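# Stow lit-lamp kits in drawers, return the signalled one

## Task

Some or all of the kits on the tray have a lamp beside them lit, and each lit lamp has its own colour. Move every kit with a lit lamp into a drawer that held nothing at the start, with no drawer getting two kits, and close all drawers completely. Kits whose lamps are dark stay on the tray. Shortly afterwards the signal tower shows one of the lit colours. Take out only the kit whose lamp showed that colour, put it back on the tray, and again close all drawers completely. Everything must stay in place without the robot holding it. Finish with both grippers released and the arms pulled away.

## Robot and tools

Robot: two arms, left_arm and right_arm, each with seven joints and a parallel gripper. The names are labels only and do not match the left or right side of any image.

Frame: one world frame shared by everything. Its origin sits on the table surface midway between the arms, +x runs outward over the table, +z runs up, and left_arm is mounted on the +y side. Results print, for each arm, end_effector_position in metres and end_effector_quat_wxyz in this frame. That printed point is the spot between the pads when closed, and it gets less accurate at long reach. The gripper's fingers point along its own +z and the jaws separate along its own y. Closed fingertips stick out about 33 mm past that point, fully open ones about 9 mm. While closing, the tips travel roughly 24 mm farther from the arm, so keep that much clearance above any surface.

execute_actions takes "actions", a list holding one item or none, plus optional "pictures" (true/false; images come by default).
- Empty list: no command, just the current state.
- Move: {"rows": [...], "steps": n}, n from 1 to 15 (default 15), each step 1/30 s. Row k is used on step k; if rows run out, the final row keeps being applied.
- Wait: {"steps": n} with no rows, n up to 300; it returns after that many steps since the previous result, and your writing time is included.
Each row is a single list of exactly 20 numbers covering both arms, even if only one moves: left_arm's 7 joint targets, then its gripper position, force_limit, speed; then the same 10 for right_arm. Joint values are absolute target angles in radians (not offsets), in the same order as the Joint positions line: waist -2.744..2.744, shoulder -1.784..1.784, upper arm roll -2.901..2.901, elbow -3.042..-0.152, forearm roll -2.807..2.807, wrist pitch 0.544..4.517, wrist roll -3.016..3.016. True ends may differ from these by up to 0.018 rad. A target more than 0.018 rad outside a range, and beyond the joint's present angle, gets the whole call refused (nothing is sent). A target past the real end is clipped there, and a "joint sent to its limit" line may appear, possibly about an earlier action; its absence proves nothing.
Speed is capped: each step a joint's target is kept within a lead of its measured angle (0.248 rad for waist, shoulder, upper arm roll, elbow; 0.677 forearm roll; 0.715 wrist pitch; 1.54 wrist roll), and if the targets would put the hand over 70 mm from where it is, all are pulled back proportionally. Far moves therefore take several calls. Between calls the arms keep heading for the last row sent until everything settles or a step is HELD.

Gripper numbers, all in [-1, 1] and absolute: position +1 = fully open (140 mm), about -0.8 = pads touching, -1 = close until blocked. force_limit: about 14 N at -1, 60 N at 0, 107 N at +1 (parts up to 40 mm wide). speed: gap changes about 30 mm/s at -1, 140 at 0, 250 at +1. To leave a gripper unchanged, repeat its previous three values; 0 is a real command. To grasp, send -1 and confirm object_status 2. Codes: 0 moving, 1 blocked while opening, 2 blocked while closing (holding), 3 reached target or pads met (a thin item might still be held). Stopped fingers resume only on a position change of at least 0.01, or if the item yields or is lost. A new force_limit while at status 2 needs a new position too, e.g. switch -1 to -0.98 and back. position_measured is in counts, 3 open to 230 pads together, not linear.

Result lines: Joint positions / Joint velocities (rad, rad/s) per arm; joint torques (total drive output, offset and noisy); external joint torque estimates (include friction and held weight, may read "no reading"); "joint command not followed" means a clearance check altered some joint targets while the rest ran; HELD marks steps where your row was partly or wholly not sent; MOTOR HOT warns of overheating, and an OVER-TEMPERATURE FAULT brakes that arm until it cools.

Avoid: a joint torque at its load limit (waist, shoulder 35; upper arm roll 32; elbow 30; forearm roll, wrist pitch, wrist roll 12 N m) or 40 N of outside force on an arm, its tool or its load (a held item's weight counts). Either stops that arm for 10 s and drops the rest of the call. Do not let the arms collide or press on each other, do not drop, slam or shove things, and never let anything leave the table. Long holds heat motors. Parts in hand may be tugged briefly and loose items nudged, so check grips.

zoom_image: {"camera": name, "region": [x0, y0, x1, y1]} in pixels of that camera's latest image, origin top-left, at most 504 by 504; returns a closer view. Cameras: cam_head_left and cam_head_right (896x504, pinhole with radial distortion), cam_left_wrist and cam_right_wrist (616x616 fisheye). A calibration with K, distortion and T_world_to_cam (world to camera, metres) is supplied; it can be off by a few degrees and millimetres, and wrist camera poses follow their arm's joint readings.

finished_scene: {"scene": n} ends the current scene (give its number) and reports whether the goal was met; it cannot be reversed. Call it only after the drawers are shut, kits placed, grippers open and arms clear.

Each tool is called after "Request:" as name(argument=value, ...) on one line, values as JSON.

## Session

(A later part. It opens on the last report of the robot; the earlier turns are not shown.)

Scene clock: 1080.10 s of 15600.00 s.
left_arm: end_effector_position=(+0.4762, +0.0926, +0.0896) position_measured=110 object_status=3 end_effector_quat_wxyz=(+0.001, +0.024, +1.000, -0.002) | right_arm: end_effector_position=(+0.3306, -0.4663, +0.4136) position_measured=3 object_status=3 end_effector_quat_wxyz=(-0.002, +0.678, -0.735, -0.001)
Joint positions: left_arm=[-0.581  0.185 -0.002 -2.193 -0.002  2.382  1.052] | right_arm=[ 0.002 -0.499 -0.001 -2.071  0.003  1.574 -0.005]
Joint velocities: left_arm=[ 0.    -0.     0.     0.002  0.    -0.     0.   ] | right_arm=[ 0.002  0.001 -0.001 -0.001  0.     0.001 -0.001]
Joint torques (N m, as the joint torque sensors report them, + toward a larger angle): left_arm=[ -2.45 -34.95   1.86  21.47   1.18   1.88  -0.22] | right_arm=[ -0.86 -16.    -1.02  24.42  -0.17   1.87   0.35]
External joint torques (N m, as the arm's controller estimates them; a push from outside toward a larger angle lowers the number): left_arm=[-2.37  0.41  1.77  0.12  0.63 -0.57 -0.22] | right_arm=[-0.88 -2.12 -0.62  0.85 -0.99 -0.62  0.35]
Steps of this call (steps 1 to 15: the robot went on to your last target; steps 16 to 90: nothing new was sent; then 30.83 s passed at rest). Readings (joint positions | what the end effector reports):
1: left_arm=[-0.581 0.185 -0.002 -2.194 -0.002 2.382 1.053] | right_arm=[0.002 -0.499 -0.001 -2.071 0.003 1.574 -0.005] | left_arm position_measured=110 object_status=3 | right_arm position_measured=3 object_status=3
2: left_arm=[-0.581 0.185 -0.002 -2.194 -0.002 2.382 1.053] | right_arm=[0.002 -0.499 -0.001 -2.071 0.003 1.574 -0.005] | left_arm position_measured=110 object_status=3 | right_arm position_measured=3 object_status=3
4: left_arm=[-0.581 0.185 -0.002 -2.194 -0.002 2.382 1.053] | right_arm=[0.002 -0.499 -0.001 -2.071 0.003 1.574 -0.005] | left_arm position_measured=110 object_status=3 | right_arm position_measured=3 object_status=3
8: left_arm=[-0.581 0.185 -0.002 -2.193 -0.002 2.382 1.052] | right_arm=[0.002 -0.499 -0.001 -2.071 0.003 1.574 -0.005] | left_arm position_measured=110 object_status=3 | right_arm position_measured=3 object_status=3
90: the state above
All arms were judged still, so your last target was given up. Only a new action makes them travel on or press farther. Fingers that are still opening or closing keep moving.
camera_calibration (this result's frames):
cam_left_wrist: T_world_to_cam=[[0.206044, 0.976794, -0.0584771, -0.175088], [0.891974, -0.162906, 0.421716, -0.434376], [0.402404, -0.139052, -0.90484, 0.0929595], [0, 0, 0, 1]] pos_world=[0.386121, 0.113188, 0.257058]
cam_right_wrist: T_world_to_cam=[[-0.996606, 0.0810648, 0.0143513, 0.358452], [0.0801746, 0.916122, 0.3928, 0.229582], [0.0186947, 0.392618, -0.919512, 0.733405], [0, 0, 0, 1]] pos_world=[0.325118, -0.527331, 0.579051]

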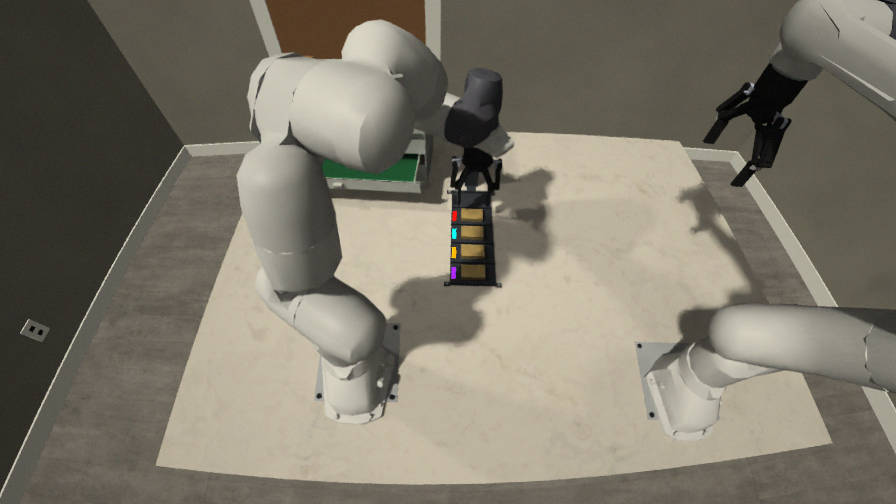

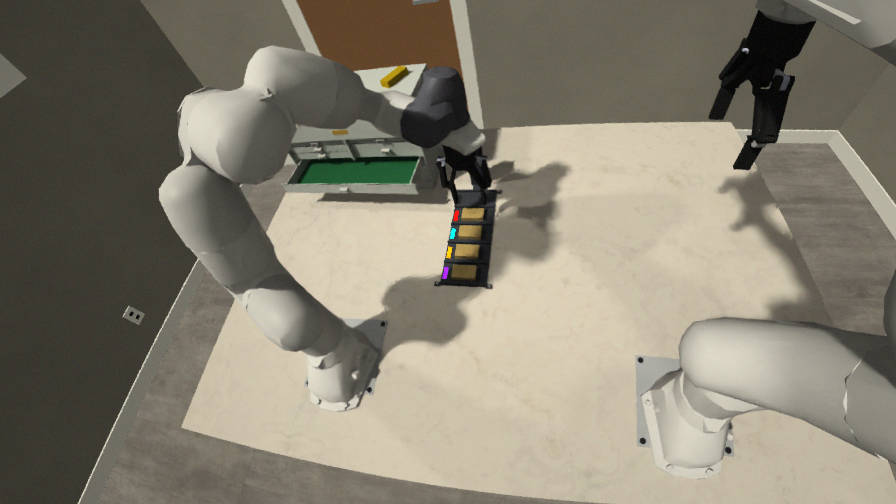

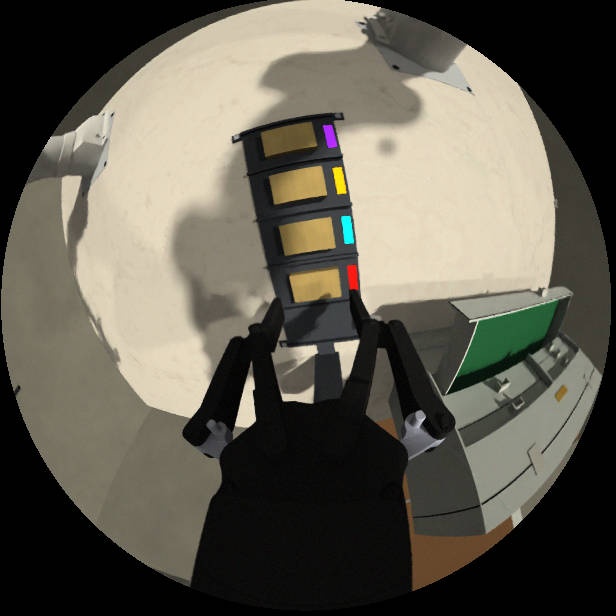

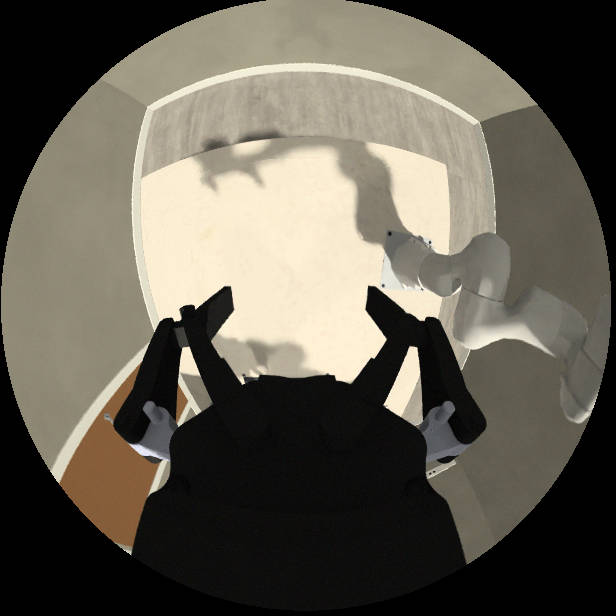

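Request:
execute_actions(actions=[{"rows":[[-0.583,0.19,0,-2.193,0,2.42,1.045,0.1,-0.3,-0.5,0,-0.5,0,-2.07,0,1.571,0,1,0,0],[-0.583,0.195,0,-2.194,0,2.44,1.045,0.1,-0.3,-0.5,0,-0.5,0,-2.07,0,1.571,0,1,0,0],[-0.583,0.205,0,-2.196,0,2.45,1.045,0.1,-0.3,-0.5,0,-0.5,0,-2.07,0,1.571,0,1,0,0],[-0.583,0.215,0,-2.198,0,2.46,1.045,0.1,-0.3,-0.5,0,-0.5,0,-2.07,0,1.571,0,1,0,0],[-0.583,0.225,0,-2.2,0,2.47,1.045,0.1,-0.3,-0.5,0,-0.5,0,-2.07,0,1.571,0,1,0,0],[-0.583,0.235,0,-2.202,0,2.48,1.045,0.1,-0.3,-0.5,0,-0.5,0,-2.07,0,1.571,0,1,0,0],[-0.583,0.245,0,-2.204,0,2.49,1.045,0.1,-0.3,-0.5,0,-0.5,0,-2.07,0,1.571,0,1,0,0],[-0.583,0.255,0,-2.206,0,2.5,1.045,0.1,-0.3,-0.5,0,-0.5,0,-2.07,0,1.571,0,1,0,0],[-0.583,0.265,0,-2.208,0,2.5,1.045,0.1,-0.3,-0.5,0,-0.5,0,-2.07,0,1.571,0,1,0,0],[-0.583,0.275,0,-2.21,0,2.5,1.045,0.1,-0.3,-0.5,0,-0.5,0,-2.07,0,1.571,0,1,0,0],[-0.583,0.287,0,-2.213,0,2.5,1.045,0.1,-0.3,-0.5,0,-0.5,0,-2.07,0,1.571,0,1,0,0]],"steps":15}])

Scene clock: 1100.00 s of 15600.00 s.
left_arm: end_effector_position=(+0.4710, +0.0959, +0.0350) position_measured=117 object_status=3 end_effector_quat_wxyz=(-0.007, +0.024, +1.000, +0.003) | right_arm: end_effector_position=(+0.3306, -0.4663, +0.4136) position_measured=3 object_status=3 end_effector_quat_wxyz=(-0.002, +0.678, -0.735, -0.001)
Joint positions: left_arm=[-0.581  0.286 -0.002 -2.214 -0.002  2.484  1.052] | right_arm=[ 0.002 -0.499 -0.001 -2.071  0.003  1.574 -0.005]
Joint velocities: left_arm=[ 0.     0.061 -0.001 -0.02   0.     0.057 -0.001] | right_arm=[ 0.    -0.001 -0.     0.001  0.002  0.001 -0.001]
Joint torques (N m, as the joint torque sensors report them, + toward a larger angle): left_arm=[ -2.15 -39.6    1.38  20.72   1.02   3.55  -0.25] | right_arm=[ -0.85 -16.13  -0.58  24.77  -0.18   1.86   0.39]
External joint torques (N m, as the arm's controller estimates them; a push from outside toward a larger angle lowers the number): left_arm=[-2.07  1.1   1.21 -1.37  0.51  0.76 -0.25] | right_arm=[-0.81 -1.98 -0.1   1.02 -0.99 -0.65  0.39]
Steps of this call (steps 1 to 90: nothing new was sent; then 16.40 s passed at rest; steps 91 to 105: all 15 steps of this action). Readings (joint positions | what the end effector reports):
91: left_arm=[-0.581 0.186 -0.002 -2.193 -0.002 2.387 1.052] | right_arm=[0.002 -0.499 -0.001 -2.071 0.003 1.574 -0.005] | left_arm position_measured=110 object_status=0 | right_arm position_measured=3 object_status=3
92: left_arm=[-0.581 0.187 -0.002 -2.193 -0.002 2.396 1.052] | right_arm=[0.002 -0.499 -0.001 -2.071 0.003 1.574 -0.005] | left_arm position_measured=114 object_status=0 | right_arm position_measured=3 object_status=3
94: left_arm=[-0.581 0.195 -0.002 -2.193 -0.002 2.414 1.052] | right_arm=[0.002 -0.499 -0.001 -2.071 0.003 1.574 -0.005] | left_arm position_measured=117 object_status=0 | right_arm position_measured=3 object_status=3
98: left_arm=[-0.581 0.230 -0.002 -2.199 -0.002 2.453 1.052] | right_arm=[0.002 -0.499 -0.001 -2.071 0.003 1.574 -0.005] | left_arm position_measured=117 object_status=0 | right_arm position_measured=3 object_status=3
105: the state above
camera_calibration (this result's frames):
cam_left_wrist: T_world_to_cam=[[0.204972, 0.977398, -0.0517557, -0.180234], [0.898701, -0.166995, 0.405523, -0.408375], [0.387715, -0.129634, -0.912618, 0.052322], [0, 0, 0, 1]] pos_world=[0.383664, 0.114746, 0.204028]
cam_right_wrist: T_world_to_cam=[[-0.996606, 0.0810648, 0.0143515, 0.358452], [0.0801747, 0.916122, 0.3928, 0.229582], [0.0186945, 0.392618, -0.919512, 0.733405], [0, 0, 0, 1]] pos_world=[0.325118, -0.527331, 0.579051]

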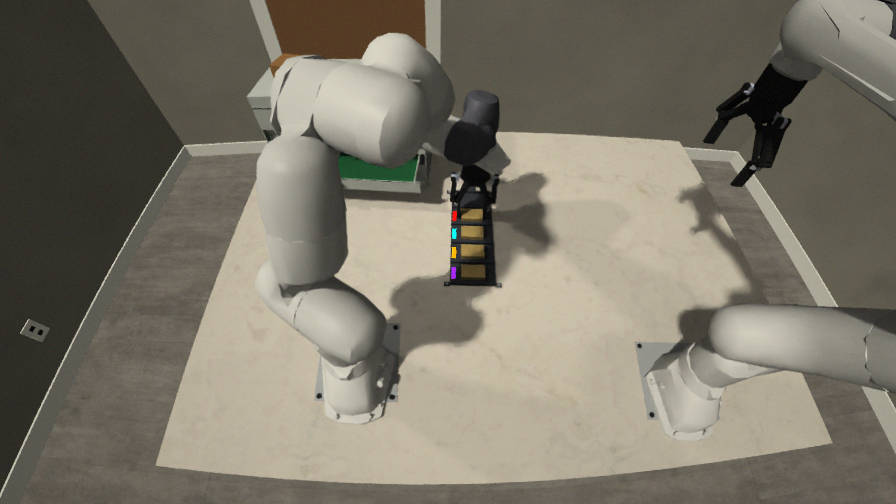

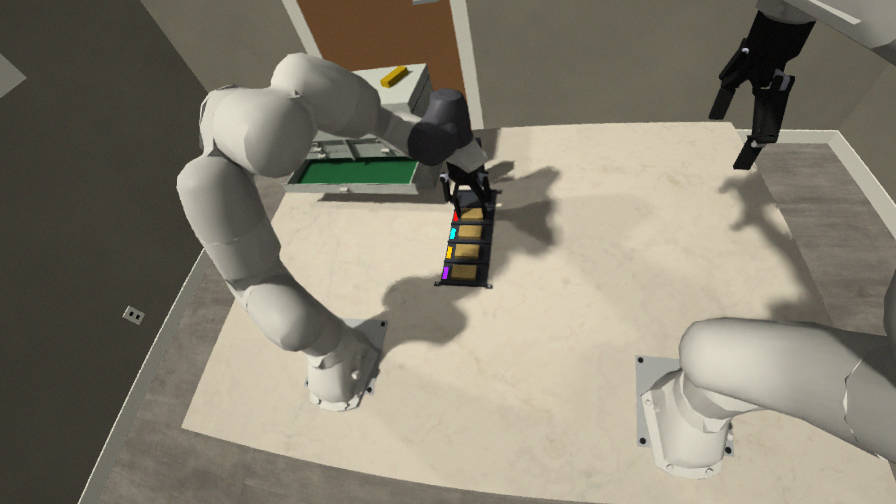

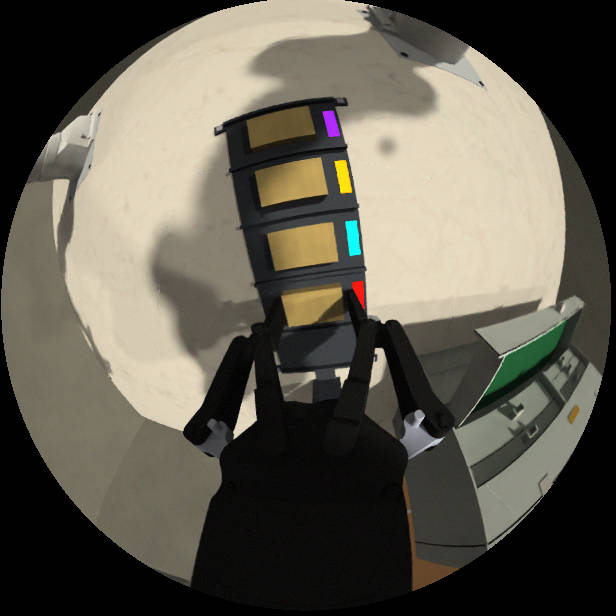

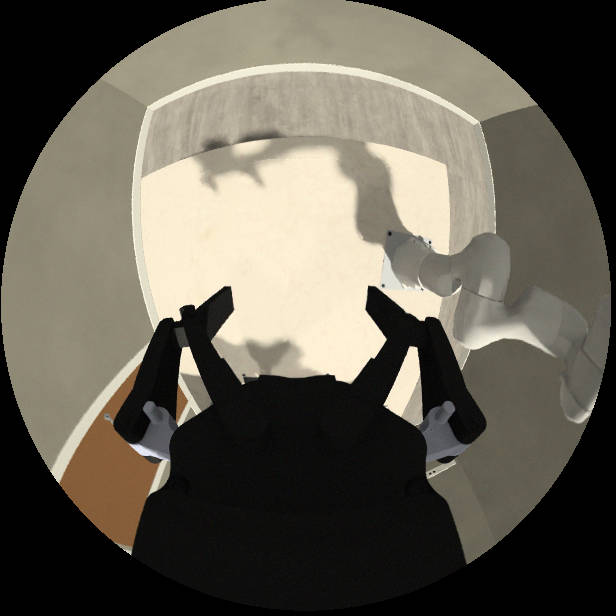

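Request:
execute_actions(actions=[{"rows":[[-0.583,0.287,0,-2.213,0,2.5,1.045,-1,-0.3,-0.5,0,-0.5,0,-2.07,0,1.571,0,1,0,0]],"steps":15}], pictures=false)

Scene clock: 1108.63 s of 15600.00 s.
left_arm: end_effector_position=(+0.4742, +0.0938, +0.0357) position_measured=132 object_status=2 end_effector_quat_wxyz=(-0.002, +0.024, +1.000, +0.000) | right_arm: end_effector_position=(+0.3306, -0.4663, +0.4136) position_measured=3 object_status=3 end_effector_quat_wxyz=(-0.002, +0.678, -0.735, -0.001)
Joint positions: left_arm=[-0.581  0.286 -0.002 -2.214 -0.002  2.496  1.052] | right_arm=[ 0.002 -0.499 -0.001 -2.071  0.003  1.574 -0.005]
Joint velocities: left_arm=[-0.     0.001 -0.003  0.001  0.001 -0.     0.   ] | right_arm=[-0.001  0.     0.002 -0.     0.001 -0.     0.001]
Joint torques (N m, as the joint torque sensors report them, + toward a larger angle): left_arm=[ -1.91 -35.99   1.81  20.18   1.14   3.14  -0.25] | right_arm=[ -1.   -15.57  -1.17  24.5   -0.18   1.84   0.41]
External joint torques (N m, as the arm's controller estimates them; a push from outside toward a larger angle lowers the number): left_arm=[-1.8   0.93  1.68  0.4   0.66  0.72 -0.25] | right_arm=[-1.05 -1.61 -0.83  0.89 -0.99 -0.66  0.41]
Steps of this call (steps 1 to 30: the robot went on to your last target; steps 31 to 90: nothing new was sent; then 5.13 s passed at rest; steps 91 to 105: all 15 steps of this action). Readings (joint positions | what the end effector reports):
91: left_arm=[-0.581 0.287 -0.002 -2.214 -0.002 2.496 1.052] | right_arm=[0.002 -0.499 -0.001 -2.071 0.003 1.574 -0.005] | left_arm position_measured=117 object_status=0 | right_arm position_measured=3 object_status=3
92: left_arm=[-0.581 0.287 -0.002 -2.214 -0.002 2.496 1.052] | right_arm=[0.002 -0.499 -0.001 -2.071 0.003 1.574 -0.005] | left_arm position_measured=121 object_status=0 | right_arm position_measured=3 object_status=3
94: left_arm=[-0.581 0.286 -0.002 -2.214 -0.002 2.496 1.052] | right_arm=[0.002 -0.499 -0.001 -2.071 0.003 1.574 -0.005] | left_arm position_measured=130 object_status=0 | right_arm position_measured=3 object_status=3
98: left_arm=[-0.581 0.286 -0.002 -2.214 -0.002 2.496 1.052] | right_arm=[0.002 -0.499 -0.001 -2.071 0.003 1.574 -0.005] | left_arm position_measured=132 object_status=0 | right_arm position_measured=3 object_status=3
105: the state above

Request:
execute_actions(actions=[{"rows":[[-0.583,0.28,0,-2.212,0,2.47,1.045,-1,-0.3,-0.5,0,-0.5,0,-2.07,0,1.571,0,1,0,0],[-0.583,0.27,0,-2.21,0,2.45,1.045,-1,-0.3,-0.5,0,-0.5,0,-2.07,0,1.571,0,1,0,0],[-0.583,0.255,0,-2.207,0,2.43,1.045,-1,-0.3,-0.5,0,-0.5,0,-2.07,0,1.571,0,1,0,0],[-0.583,0.24,0,-2.204,0,2.41,1.045,-1,-0.3,-0.5,0,-0.5,0,-2.07,0,1.571,0,1,0,0],[-0.583,0.22,0,-2.2,0,2.38,1.045,-1,-0.3,-0.5,0,-0.5,0,-2.07,0,1.571,0,1,0,0],[-0.583,0.2,0,-2.195,0,2.35,1.045,-1,-0.3,-0.5,0,-0.5,0,-2.07,0,1.571,0,1,0,0],[-0.583,0.175,0,-2.19,0,2.31,1.045,-1,-0.3,-0.5,0,-0.5,0,-2.07,0,1.571,0,1,0,0],[-0.583,0.15,0,-2.18,0,2.27,1.045,-1,-0.3,-0.5,0,-0.5,0,-2.07,0,1.571,0,1,0,0],[-0.583,0.12,0,-2.17,0,2.23,1.045,-1,-0.3,-0.5,0,-0.5,0,-2.07,0,1.571,0,1,0,0],[-0.583,0.09,0,-2.155,0,2.19,1.045,-1,-0.3,-0.5,0,-0.5,0,-2.07,0,1.571,0,1,0,0],[-0.583,0.06,0,-2.14,0,2.15,1.045,-1,-0.3,-0.5,0,-0.5,0,-2.07,0,1.571,0,1,0,0],[-0.583,0.03,0,-2.125,0,2.11,1.045,-1,-0.3,-0.5,0,-0.5,0,-2.07,0,1.571,0,1,0,0],[-0.583,0.0,0,-2.11,0,2.074,1.045,-1,-0.3,-0.5,0,-0.5,0,-2.07,0,1.571,0,1,0,0],[-0.583,-0.024,0,-2.099,0,2.074,1.045,-1,-0.3,-0.5,0,-0.5,0,-2.07,0,1.571,0,1,0,0]],"steps":15}], pictures=false)

Request:
execute_actions(actions=[{"rows":[[0.077,-0.024,0,-2.099,0,2.074,1.72,-1,-0.3,-0.5,0,-0.5,0,-2.07,0,1.571,0,1,0,0]],"steps":15}], pictures=false)

Request:
execute_actions(actions=[{"steps":30}])

Scene clock: 1139.97 s of 15600.00 s.
left_arm: end_effector_position=(+0.4818, +0.0889, +0.2000) position_measured=132 object_status=2 end_effector_quat_wxyz=(+0.021, +0.024, +0.999, -0.014) | right_arm: end_effector_position=(+0.3306, -0.4663, +0.4136) position_measured=3 object_status=3 end_effector_quat_wxyz=(-0.002, +0.678, -0.735, -0.001)
Joint positions: left_arm=[-0.581  0.014 -0.002 -2.117 -0.002  2.181  1.052] | right_arm=[ 0.002 -0.499 -0.001 -2.071  0.003  1.574 -0.005]
Joint velocities: left_arm=[-0.002 -0.711 -0.001  0.382 -0.001 -0.574  0.   ] | right_arm=[ 0.002  0.    -0.     0.002 -0.    -0.     0.   ]
Joint torques (N m, as the joint torque sensors report them, + toward a larger angle): left_arm=[ -2.06 -18.6    1.96  15.16   1.32   0.7   -0.26] | right_arm=[ -1.02 -15.56  -1.    24.27  -0.18   1.86   0.41]
External joint torques (N m, as the arm's controller estimates them; a push from outside toward a larger angle lowers the number): left_arm=[-1.94 -1.47  2.08  0.68  0.72 -0.63 -0.25] | right_arm=[-1.05 -1.52 -0.62  0.55 -0.99 -0.66  0.41]
Steps of this call (steps 1 to 15: the robot went on to your last target; steps 16 to 90: nothing new was sent; then 27.83 s passed at rest; steps 91 to 105: all 15 steps of this action). Readings (joint positions | what the end effector reports):
91: left_arm=[-0.581 0.286 -0.002 -2.214 -0.002 2.493 1.052] | right_arm=[0.002 -0.499 -0.001 -2.071 0.003 1.574 -0.005] | left_arm position_measured=132 object_status=2 | right_arm position_measured=3 object_status=3
92: left_arm=[-0.581 0.284 -0.002 -2.214 -0.002 2.486 1.052] | right_arm=[0.002 -0.499 -0.001 -2.071 0.003 1.574 -0.005] | left_arm position_measured=132 object_status=2 | right_arm position_measured=3 object_status=3
94: left_arm=[-0.581 0.271 -0.002 -2.213 -0.002 2.464 1.052] | right_arm=[0.002 -0.499 -0.001 -2.071 0.003 1.574 -0.005] | left_arm position_measured=132 object_status=2 | right_arm position_measured=3 object_status=3
98: left_arm=[-0.581 0.206 -0.002 -2.201 -0.002 2.386 1.052] | right_arm=[0.002 -0.499 -0.001 -2.071 0.003 1.574 -0.005] | left_arm position_measured=132 object_status=2 | right_arm position_measured=3 object_status=3
105: the state above

Scene clock: 1140.47 s of 15600.00 s.
left_arm: end_effector_position=(+0.5597, +0.3662, +0.2218) position_measured=132 object_status=2 end_effector_quat_wxyz=(+0.016, -0.059, +0.998, -0.002) | right_arm: end_effector_position=(+0.3306, -0.4663, +0.4136) position_measured=3 object_status=3 end_effector_quat_wxyz=(-0.002, +0.678, -0.735, -0.001)
Joint positions: left_arm=[-0.053 -0.021 -0.005 -2.096 -0.002  2.109  1.41 ] | right_arm=[ 0.002 -0.499 -0.001 -2.071  0.003  1.574 -0.005]
Joint velocities: left_arm=[ 1.081  0.001  0.09  -0.004 -0.    -0.116  0.696] | right_arm=[ 0.001  0.     0.    -0.     0.    -0.     0.   ]
Joint torques (N m, as the joint torque sensors report them, + toward a larger angle): left_arm=[ -3.94 -32.6   -2.01  22.28   1.23   1.83   0.55] | right_arm=[ -0.51 -15.8   -0.83  24.57  -0.16   1.88   0.38]
External joint torques (N m, as the arm's controller estimates them; a push from outside toward a larger angle lowers the number): left_arm=[ 0.44 -1.07  1.39 -0.98  0.55 -0.53  0.56] | right_arm=[-0.52 -1.91 -0.44  0.97 -0.97 -0.62  0.38]
Steps of this call (steps 1 to 15: all 15 steps of this action). Readings (joint positions | what the end effector reports):
1: left_arm=[-0.559 -0.003 -0.014 -2.107 -0.002 2.174 1.082] | right_arm=[0.002 -0.499 -0.001 -2.071 0.003 1.574 -0.005] | left_arm position_measured=132 object_status=2 | right_arm position_measured=3 object_status=3
2: left_arm=[-0.531 -0.013 -0.018 -2.100 -0.002 2.168 1.113] | right_arm=[0.002 -0.499 -0.001 -2.071 0.003 1.574 -0.005] | left_arm position_measured=132 object_status=2 | right_arm position_measured=3 object_status=3
4: left_arm=[-0.464 -0.020 -0.018 -2.096 -0.002 2.157 1.168] | right_arm=[0.002 -0.499 -0.001 -2.071 0.003 1.574 -0.005] | left_arm position_measured=132 object_status=2 | right_arm position_measured=3 object_status=3
8: left_arm=[-0.319 -0.021 -0.012 -2.096 -0.002 2.135 1.264] | right_arm=[0.002 -0.499 -0.001 -2.071 0.003 1.574 -0.005] | left_arm position_measured=132 object_status=2 | right_arm position_measured=3 object_status=3
15: the state above

Scene clock: 1141.47 s of 15600.00 s.
left_arm: end_effector_position=(+0.5469, +0.4417, +0.2178) position_measured=132 object_status=2 end_effector_quat_wxyz=(-0.000, +0.018, +1.000, -0.001) | right_arm: end_effector_position=(+0.3306, -0.4663, +0.4136) position_measured=3 object_status=3 end_effector_quat_wxyz=(-0.002, +0.678, -0.735, -0.001)
Joint positions: left_arm=[ 0.079 -0.021  0.003 -2.099 -0.001  2.077  1.702] | right_arm=[ 0.002 -0.499 -0.001 -2.071  0.003  1.574 -0.005]
Joint velocities: left_arm=[-0.001 -0.    -0.    -0.001  0.    -0.     0.036] | right_arm=[ 0.    -0.001  0.001  0.    -0.001  0.001  0.   ]
Joint torques (N m, as the joint torque sensors report them, + toward a larger angle): left_arm=[ -1.43 -33.47  -1.57  23.35   1.21   2.07   0.39] | right_arm=[ -0.64 -15.99  -1.2   24.35  -0.19   1.84   0.4 ]
External joint torques (N m, as the arm's controller estimates them; a push from outside toward a larger angle lowers the number): left_arm=[-1.4  -2.69 -1.52 -0.38  0.49 -0.35  0.39] | right_arm=[-0.64 -1.88 -0.78  0.66 -1.   -0.67  0.4 ]
Steps of this call (steps 1 to 30: the robot went on to your last target). Readings (joint positions | what the end effector reports):
1: left_arm=[-0.015 -0.021 -0.004 -2.097 -0.002 2.104 1.438] | right_arm=[0.002 -0.499 -0.001 -2.071 0.003 1.574 -0.005] | left_arm position_measured=132 object_status=2 | right_arm position_measured=3 object_status=3
2: left_arm=[0.018 -0.021 0.000 -2.097 -0.002 2.099 1.467] | right_arm=[0.002 -0.499 -0.001 -2.071 0.003 1.574 -0.005] | left_arm position_measured=132 object_status=2 | right_arm position_measured=3 object_status=3
4: left_arm=[0.061 -0.021 0.009 -2.098 -0.001 2.092 1.515] | right_arm=[0.002 -0.499 -0.001 -2.071 0.003 1.574 -0.005] | left_arm position_measured=132 object_status=2 | right_arm position_measured=3 object_status=3
8: left_arm=[0.079 -0.021 0.009 -2.099 -0.001 2.084 1.586] | right_arm=[0.002 -0.499 -0.001 -2.071 0.003 1.574 -0.005] | left_arm position_measured=132 object_status=2 | right_arm position_measured=3 object_status=3
30: the state above
camera_calibration (this result's frames):
cam_left_wrist: T_world_to_cam=[[0.193358, 0.979465, -0.0571134, -0.517698], [0.895047, -0.15225, 0.419179, -0.500479], [0.401875, -0.132171, -0.906105, 0.226474], [0, 0, 0, 1]] pos_world=[0.457039, 0.460802, 0.385432]
cam_right_wrist: T_world_to_cam=[[-0.996605, 0.0810649, 0.0143515, 0.358452], [0.0801748, 0.916122, 0.3928, 0.229582], [0.0186946, 0.392618, -0.919512, 0.733405], [0, 0, 0, 1]] pos_world=[0.325118, -0.527331, 0.579051]

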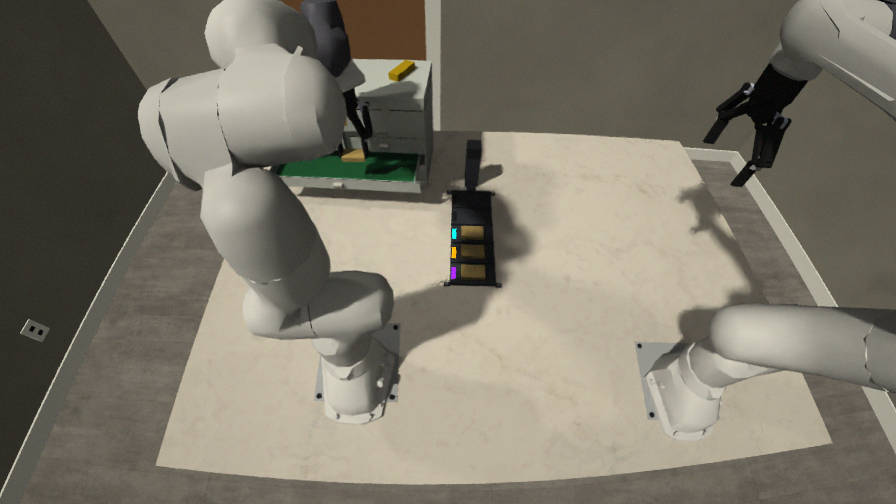

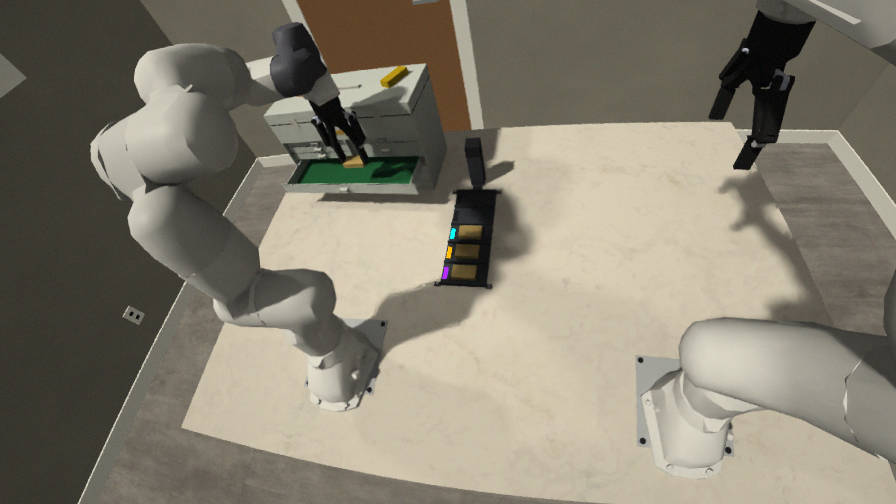

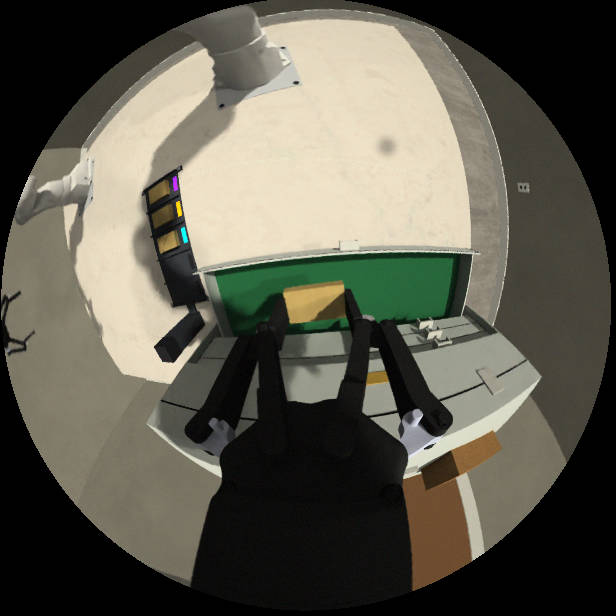

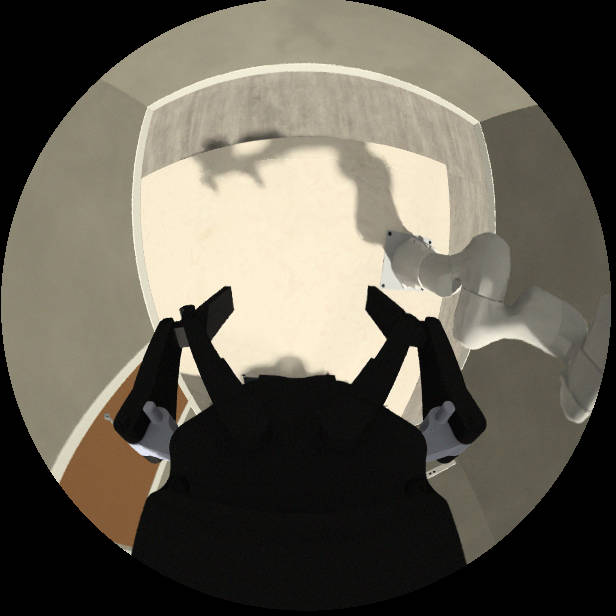

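Request:
execute_actions(actions=[{"rows":[[0.077,-0.022,0,-2.101,0,2.12,1.72,-1,-0.3,-0.5,0,-0.5,0,-2.07,0,1.571,0,1,0,0],[0.077,-0.018,0,-2.106,0,2.14,1.72,-1,-0.3,-0.5,0,-0.5,0,-2.07,0,1.571,0,1,0,0],[0.077,-0.012,0,-2.113,0,2.16,1.72,-1,-0.3,-0.5,0,-0.5,0,-2.07,0,1.571,0,1,0,0],[0.077,-0.005,0,-2.121,0,2.18,1.72,-1,-0.3,-0.5,0,-0.5,0,-2.07,0,1.571,0,1,0,0],[0.077,0.002,0,-2.13,0,2.2,1.72,-1,-0.3,-0.5,0,-0.5,0,-2.07,0,1.571,0,1,0,0],[0.077,0.009,0,-2.139,0,2.215,1.72,-1,-0.3,-0.5,0,-0.5,0,-2.07,0,1.571,0,1,0,0],[0.077,0.016,0,-2.148,0,2.23,1.72,-1,-0.3,-0.5,0,-0.5,0,-2.07,0,1.571,0,1,0,0],[0.077,0.024,0,-2.157,0,2.24,1.72,-1,-0.3,-0.5,0,-0.5,0,-2.07,0,1.571,0,1,0,0],[0.077,0.032,0,-2.166,0,2.25,1.72,-1,-0.3,-0.5,0,-0.5,0,-2.07,0,1.571,0,1,0,0],[0.077,0.04,0,-2.175,0,2.25,1.72,-1,-0.3,-0.5,0,-0.5,0,-2.07,0,1.571,0,1,0,0],[0.077,0.048,0,-2.184,0,2.25,1.72,-1,-0.3,-0.5,0,-0.5,0,-2.07,0,1.571,0,1,0,0],[0.077,0.055,0,-2.192,0,2.25,1.72,-1,-0.3,-0.5,0,-0.5,0,-2.07,0,1.571,0,1,0,0]],"steps":15}], pictures=false)

Request:
execute_actions(actions=[{"rows":[[0.077,0.06,0,-2.195,0,2.265,1.72,-1,-0.3,-0.5,0,-0.5,0,-2.07,0,1.571,0,1,0,0],[0.077,0.063,0,-2.197,0,2.27,1.72,-1,-0.3,-0.5,0,-0.5,0,-2.07,0,1.571,0,1,0,0],[0.077,0.066,0,-2.199,0,2.275,1.72,-1,-0.3,-0.5,0,-0.5,0,-2.07,0,1.571,0,1,0,0],[0.077,0.07,0,-2.201,0,2.275,1.72,-1,-0.3,-0.5,0,-0.5,0,-2.07,0,1.571,0,1,0,0]],"steps":15}])

Scene clock: 1169.90 s of 15600.00 s.
left_arm: end_effector_position=(+0.5404, +0.4410, +0.1484) position_measured=132 object_status=2 end_effector_quat_wxyz=(-0.010, +0.023, +1.000, -0.002) | right_arm: end_effector_position=(+0.3306, -0.4663, +0.4136) position_measured=3 object_status=3 end_effector_quat_wxyz=(-0.002, +0.678, -0.735, -0.001)
Joint positions: left_arm=[ 0.079  0.055  0.002 -2.19  -0.001  2.226  1.713] | right_arm=[ 0.002 -0.499 -0.001 -2.071  0.003  1.574 -0.005]
Joint velocities: left_arm=[ 0.     0.092 -0.002 -0.095  0.001  0.091  0.002] | right_arm=[ 0.    -0.001 -0.001  0.     0.001 -0.001  0.001]
Joint torques (N m, as the joint torque sensors report them, + toward a larger angle): left_arm=[ -1.31 -37.19  -1.01  24.29   1.2    3.96   0.37] | right_arm=[ -1.16 -15.73  -0.78  24.77  -0.28   1.87   0.36]
External joint torques (N m, as the arm's controller estimates them; a push from outside toward a larger angle lowers the number): left_arm=[-1.15  0.17 -0.9  -1.81  0.51  1.06  0.37] | right_arm=[-1.19 -1.69 -0.41  1.13 -1.09 -0.62  0.36]
Steps of this call (steps 1 to 15: the robot went on to your last target; steps 16 to 90: nothing new was sent; then 24.93 s passed at rest; steps 91 to 105: all 15 steps of this action). Readings (joint positions | what the end effector reports):
91: left_arm=[0.079 -0.021 0.002 -2.100 -0.001 2.083 1.713] | right_arm=[0.002 -0.499 -0.001 -2.071 0.003 1.574 -0.005] | left_arm position_measured=132 object_status=2 | right_arm position_measured=3 object_status=3
92: left_arm=[0.079 -0.021 0.002 -2.101 -0.001 2.092 1.713] | right_arm=[0.002 -0.499 -0.001 -2.071 0.003 1.574 -0.005] | left_arm position_measured=132 object_status=2 | right_arm position_measured=3 object_status=3
94: left_arm=[0.079 -0.018 0.002 -2.107 -0.001 2.116 1.713] | right_arm=[0.002 -0.499 -0.001 -2.071 0.003 1.574 -0.005] | left_arm position_measured=132 object_status=2 | right_arm position_measured=3 object_status=3
98: left_arm=[0.079 0.005 0.002 -2.136 -0.001 2.174 1.713] | right_arm=[0.002 -0.499 -0.001 -2.071 0.003 1.574 -0.005] | left_arm position_measured=132 object_status=2 | right_arm position_measured=3 object_status=3
105: the state above

Scene clock: 1170.40 s of 15600.00 s.
left_arm: end_effector_position=(+0.5457, +0.4415, +0.1395) position_measured=132 object_status=2 end_effector_quat_wxyz=(-0.002, +0.023, +1.000, -0.001) | right_arm: end_effector_position=(+0.3306, -0.4663, +0.4136) position_measured=3 object_status=3 end_effector_quat_wxyz=(-0.002, +0.678, -0.735, -0.001)
Joint positions: left_arm=[ 0.079  0.07   0.002 -2.201 -0.001  2.267  1.713] | right_arm=[ 0.002 -0.499 -0.001 -2.071  0.003  1.574 -0.005]
Joint velocities: left_arm=[-0.001 -0.    -0.     0.001  0.001  0.016  0.001] | right_arm=[-0.    -0.     0.001  0.001  0.001 -0.001 -0.001]
Joint torques (N m, as the joint torque sensors report them, + toward a larger angle): left_arm=[ -0.9  -31.16  -0.83  21.63   1.13   3.27   0.48] | right_arm=[ -0.63 -15.53  -0.73  24.22  -0.16   1.84   0.39]
External joint torques (N m, as the arm's controller estimates them; a push from outside toward a larger angle lowers the number): left_arm=[-0.81  1.33 -0.81 -0.74  0.5   0.86  0.48] | right_arm=[-0.61 -1.49 -0.3   0.54 -0.97 -0.66  0.39]
Steps of this call (steps 1 to 15: all 15 steps of this action). Readings (joint positions | what the end effector reports):
1: left_arm=[0.079 0.058 0.002 -2.193 -0.001 2.231 1.713] | right_arm=[0.002 -0.499 -0.001 -2.071 0.003 1.574 -0.005] | left_arm position_measured=132 object_status=2 | right_arm position_measured=3 object_status=3
2: left_arm=[0.079 0.060 0.002 -2.195 -0.001 2.237 1.713] | right_arm=[0.002 -0.499 -0.001 -2.071 0.003 1.574 -0.005] | left_arm position_measured=132 object_status=2 | right_arm position_measured=3 object_status=3
4: left_arm=[0.079 0.064 0.002 -2.197 -0.001 2.248 1.713] | right_arm=[0.002 -0.499 -0.001 -2.071 0.003 1.574 -0.005] | left_arm position_measured=132 object_status=2 | right_arm position_measured=3 object_status=3
8: left_arm=[0.079 0.069 0.002 -2.201 -0.001 2.260 1.713] | right_arm=[0.002 -0.499 -0.001 -2.071 0.003 1.574 -0.005] | left_arm position_measured=132 object_status=2 | right_arm position_measured=3 object_status=3
15: the state above
camera_calibration (this result's frames):
cam_left_wrist: T_world_to_cam=[[0.204456, 0.97718, -0.057594, -0.526783], [0.894388, -0.162573, 0.416701, -0.461281], [0.397829, -0.136708, -0.907217, 0.160433], [0, 0, 0, 1]] pos_world=[0.456443, 0.461702, 0.307424]
cam_right_wrist: T_world_to_cam=[[-0.996605, 0.0810649, 0.0143516, 0.358452], [0.0801748, 0.916122, 0.3928, 0.229582], [0.0186945, 0.392618, -0.919512, 0.733405], [0, 0, 0, 1]] pos_world=[0.325118, -0.527331, 0.579051]

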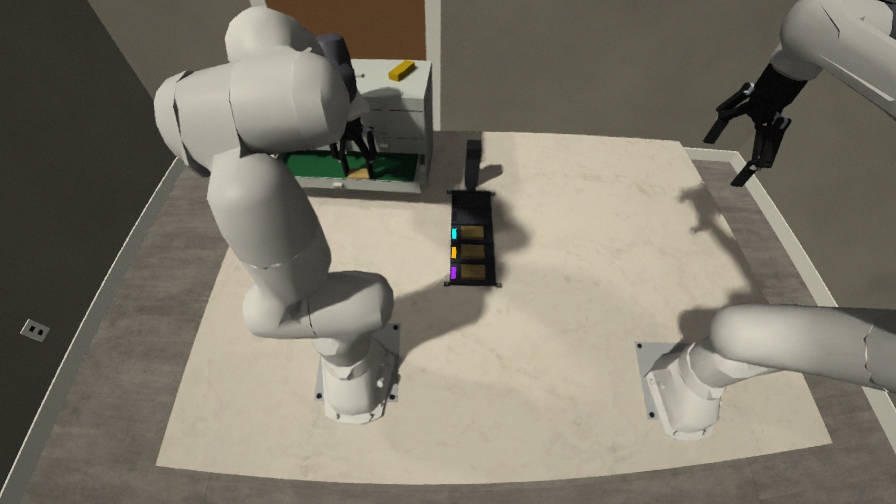

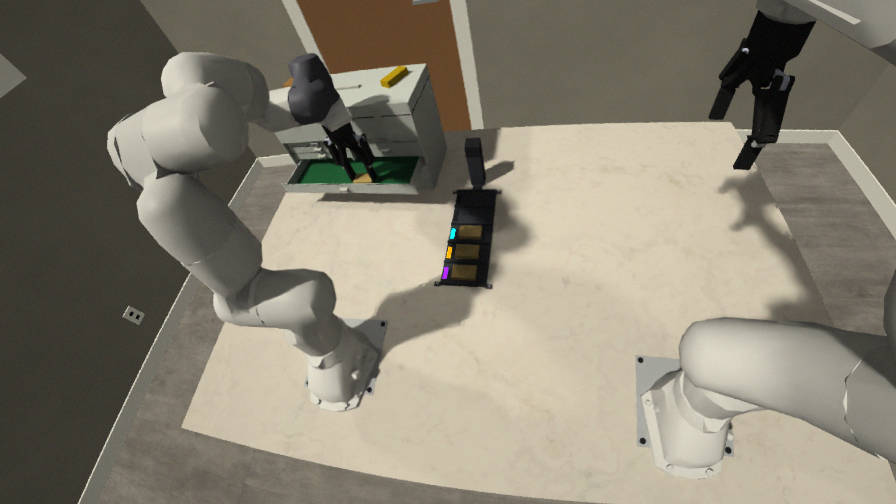

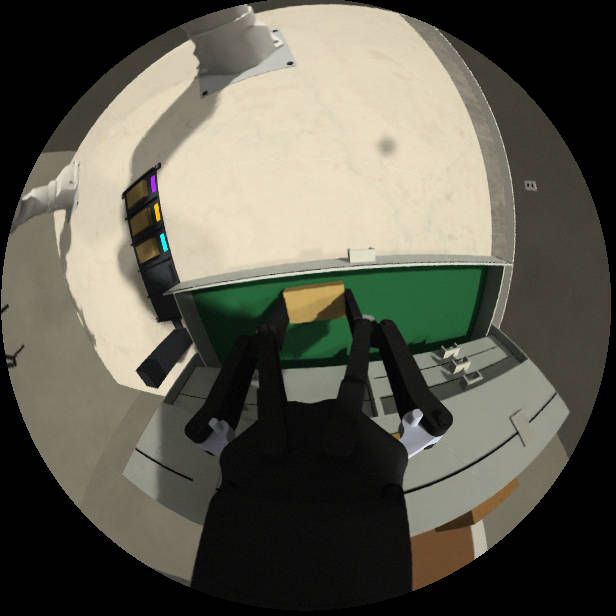

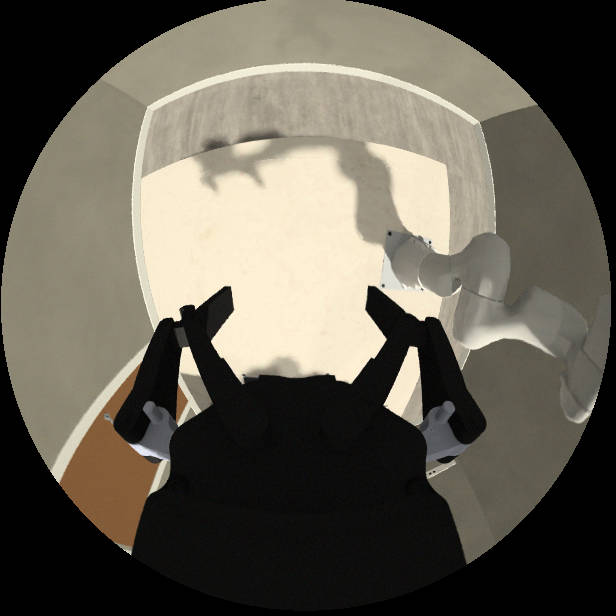

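Request:
execute_actions(actions=[{"rows":[[0.077,0.072,0,-2.202,0,2.31,1.72,-1,-0.3,-0.5,0,-0.5,0,-2.07,0,1.571,0,1,0,0],[0.077,0.074,0,-2.203,0,2.31,1.72,-1,-0.3,-0.5,0,-0.5,0,-2.07,0,1.571,0,1,0,0],[0.077,0.076,0,-2.204,0,2.31,1.72,-1,-0.3,-0.5,0,-0.5,0,-2.07,0,1.571,0,1,0,0],[0.077,0.078,0,-2.205,0,2.31,1.72,-1,-0.3,-0.5,0,-0.5,0,-2.07,0,1.571,0,1,0,0],[0.077,0.08,0,-2.206,0,2.31,1.72,-1,-0.3,-0.5,0,-0.5,0,-2.07,0,1.571,0,1,0,0],[0.077,0.082,0,-2.207,0,2.31,1.72,-1,-0.3,-0.5,0,-0.5,0,-2.07,0,1.571,0,1,0,0],[0.077,0.085,0,-2.208,0,2.31,1.72,-1,-0.3,-0.5,0,-0.5,0,-2.07,0,1.571,0,1,0,0]],"steps":15}], pictures=false)

Scene clock: 1190.40 s of 15600.00 s.
left_arm: end_effector_position=(+0.5517, +0.4421, +0.1335) position_measured=132 object_status=2 end_effector_quat_wxyz=(+0.007, +0.023, +1.000, +0.000) | right_arm: end_effector_position=(+0.3306, -0.4663, +0.4136) position_measured=3 object_status=3 end_effector_quat_wxyz=(-0.002, +0.678, -0.735, -0.001)
Joint positions: left_arm=[ 0.079  0.082  0.002 -2.206 -0.001  2.303  1.713] | right_arm=[ 0.002 -0.499 -0.001 -2.071  0.003  1.574 -0.005]
Joint velocities: left_arm=[-0.    -0.001  0.     0.     0.     0.009  0.001] | right_arm=[-0.    -0.001 -0.001  0.001  0.001 -0.     0.   ]
Joint torques (N m, as the joint torque sensors report them, + toward a larger angle): left_arm=[ -1.21 -30.92  -0.89  20.06   1.14   3.49   0.46] | right_arm=[ -0.57 -15.73  -0.76  24.78  -0.23   1.84   0.34]
External joint torques (N m, as the arm's controller estimates them; a push from outside toward a larger angle lowers the number): left_arm=[-1.21  1.81 -0.98 -2.11  0.52  1.05  0.46] | right_arm=[-0.57 -1.65 -0.35  1.05 -1.04 -0.67  0.34]
Steps of this call (steps 1 to 15: the robot went on to your last target; steps 16 to 90: nothing new was sent; then 16.50 s passed at rest; steps 91 to 105: all 15 steps of this action). Readings (joint positions | what the end effector reports):
91: left_arm=[0.079 0.070 0.002 -2.201 -0.001 2.275 1.713] | right_arm=[0.002 -0.499 -0.001 -2.071 0.003 1.574 -0.005] | left_arm position_measured=132 object_status=2 | right_arm position_measured=3 object_status=3
92: left_arm=[0.079 0.071 0.002 -2.202 -0.001 2.281 1.713] | right_arm=[0.002 -0.499 -0.001 -2.071 0.003 1.574 -0.005] | left_arm position_measured=132 object_status=2 | right_arm position_measured=3 object_status=3
94: left_arm=[0.079 0.073 0.002 -2.202 -0.001 2.289 1.713] | right_arm=[0.002 -0.499 -0.001 -2.071 0.003 1.574 -0.005] | left_arm position_measured=132 object_status=2 | right_arm position_measured=3 object_status=3
98: left_arm=[0.079 0.081 0.002 -2.206 -0.001 2.298 1.713] | right_arm=[0.002 -0.499 -0.001 -2.071 0.003 1.574 -0.005] | left_arm position_measured=132 object_status=2 | right_arm position_measured=3 object_status=3
105: the state above

Request:
execute_actions(actions=[{"rows":[[0.077,0.087,0,-2.209,0,2.318,1.72,-1,-0.3,-0.5,0,-0.5,0,-2.07,0,1.571,0,1,0,0],[0.077,0.089,0,-2.21,0,2.318,1.72,-1,-0.3,-0.5,0,-0.5,0,-2.07,0,1.571,0,1,0,0],[0.077,0.091,0,-2.211,0,2.318,1.72,-1,-0.3,-0.5,0,-0.5,0,-2.07,0,1.571,0,1,0,0],[0.077,0.093,0,-2.213,0,2.318,1.72,-1,-0.3,-0.5,0,-0.5,0,-2.07,0,1.571,0,1,0,0]],"steps":15}], pictures=false)

Scene clock: 1199.67 s of 15600.00 s.
left_arm: end_effector_position=(+0.5537, +0.4423, +0.1331) position_measured=132 object_status=2 end_effector_quat_wxyz=(+0.010, +0.023, +1.000, +0.001) | right_arm: end_effector_position=(+0.3306, -0.4663, +0.4136) position_measured=3 object_status=3 end_effector_quat_wxyz=(-0.002, +0.678, -0.735, -0.001)
Joint positions: left_arm=[ 0.079  0.084  0.002 -2.207 -0.001  2.311  1.714] | right_arm=[ 0.002 -0.499 -0.001 -2.071  0.003  1.574 -0.005]
Joint velocities: left_arm=[ 0.     0.     0.     0.001 -0.     0.002  0.   ] | right_arm=[ 0.001  0.     0.002  0.001  0.001  0.002 -0.   ]
Joint torques (N m, as the joint torque sensors report them, + toward a larger angle): left_arm=[ -0.93 -26.96  -1.31  18.72   1.15   3.69   0.4 ] | right_arm=[ -0.54 -15.81  -0.68  24.47  -0.2    1.8    0.36]
External joint torques (N m, as the arm's controller estimates them; a push from outside toward a larger angle lowers the number): left_arm=[-0.99  5.89 -1.45 -3.52  0.53  1.23  0.4 ] | right_arm=[-0.62 -1.76 -0.37  0.78 -1.02 -0.71  0.36]
Steps of this call (steps 1 to 15: the robot went on to your last target; steps 16 to 90: nothing new was sent; then 5.77 s passed at rest; steps 91 to 105: all 15 steps of this action). Readings (joint positions | what the end effector reports):
91: left_arm=[0.079 0.082 0.002 -2.206 -0.001 2.306 1.714] | right_arm=[0.002 -0.499 -0.001 -2.071 0.003 1.574 -0.005] | left_arm position_measured=132 object_status=2 | right_arm position_measured=3 object_status=3
92: left_arm=[0.079 0.083 0.002 -2.207 -0.001 2.307 1.714] | right_arm=[0.002 -0.499 -0.001 -2.071 0.003 1.574 -0.005] | left_arm position_measured=132 object_status=2 | right_arm position_measured=3 object_status=3
94: left_arm=[0.079 0.084 0.002 -2.207 -0.001 2.309 1.714] | right_arm=[0.002 -0.499 -0.001 -2.071 0.003 1.574 -0.005] | left_arm position_measured=132 object_status=2 | right_arm position_measured=3 object_status=3
98: left_arm=[0.079 0.084 0.002 -2.207 -0.001 2.310 1.714] | right_arm=[0.002 -0.499 -0.001 -2.071 0.003 1.574 -0.005] | left_arm position_measured=132 object_status=2 | right_arm position_measured=3 object_status=3
105: the state above


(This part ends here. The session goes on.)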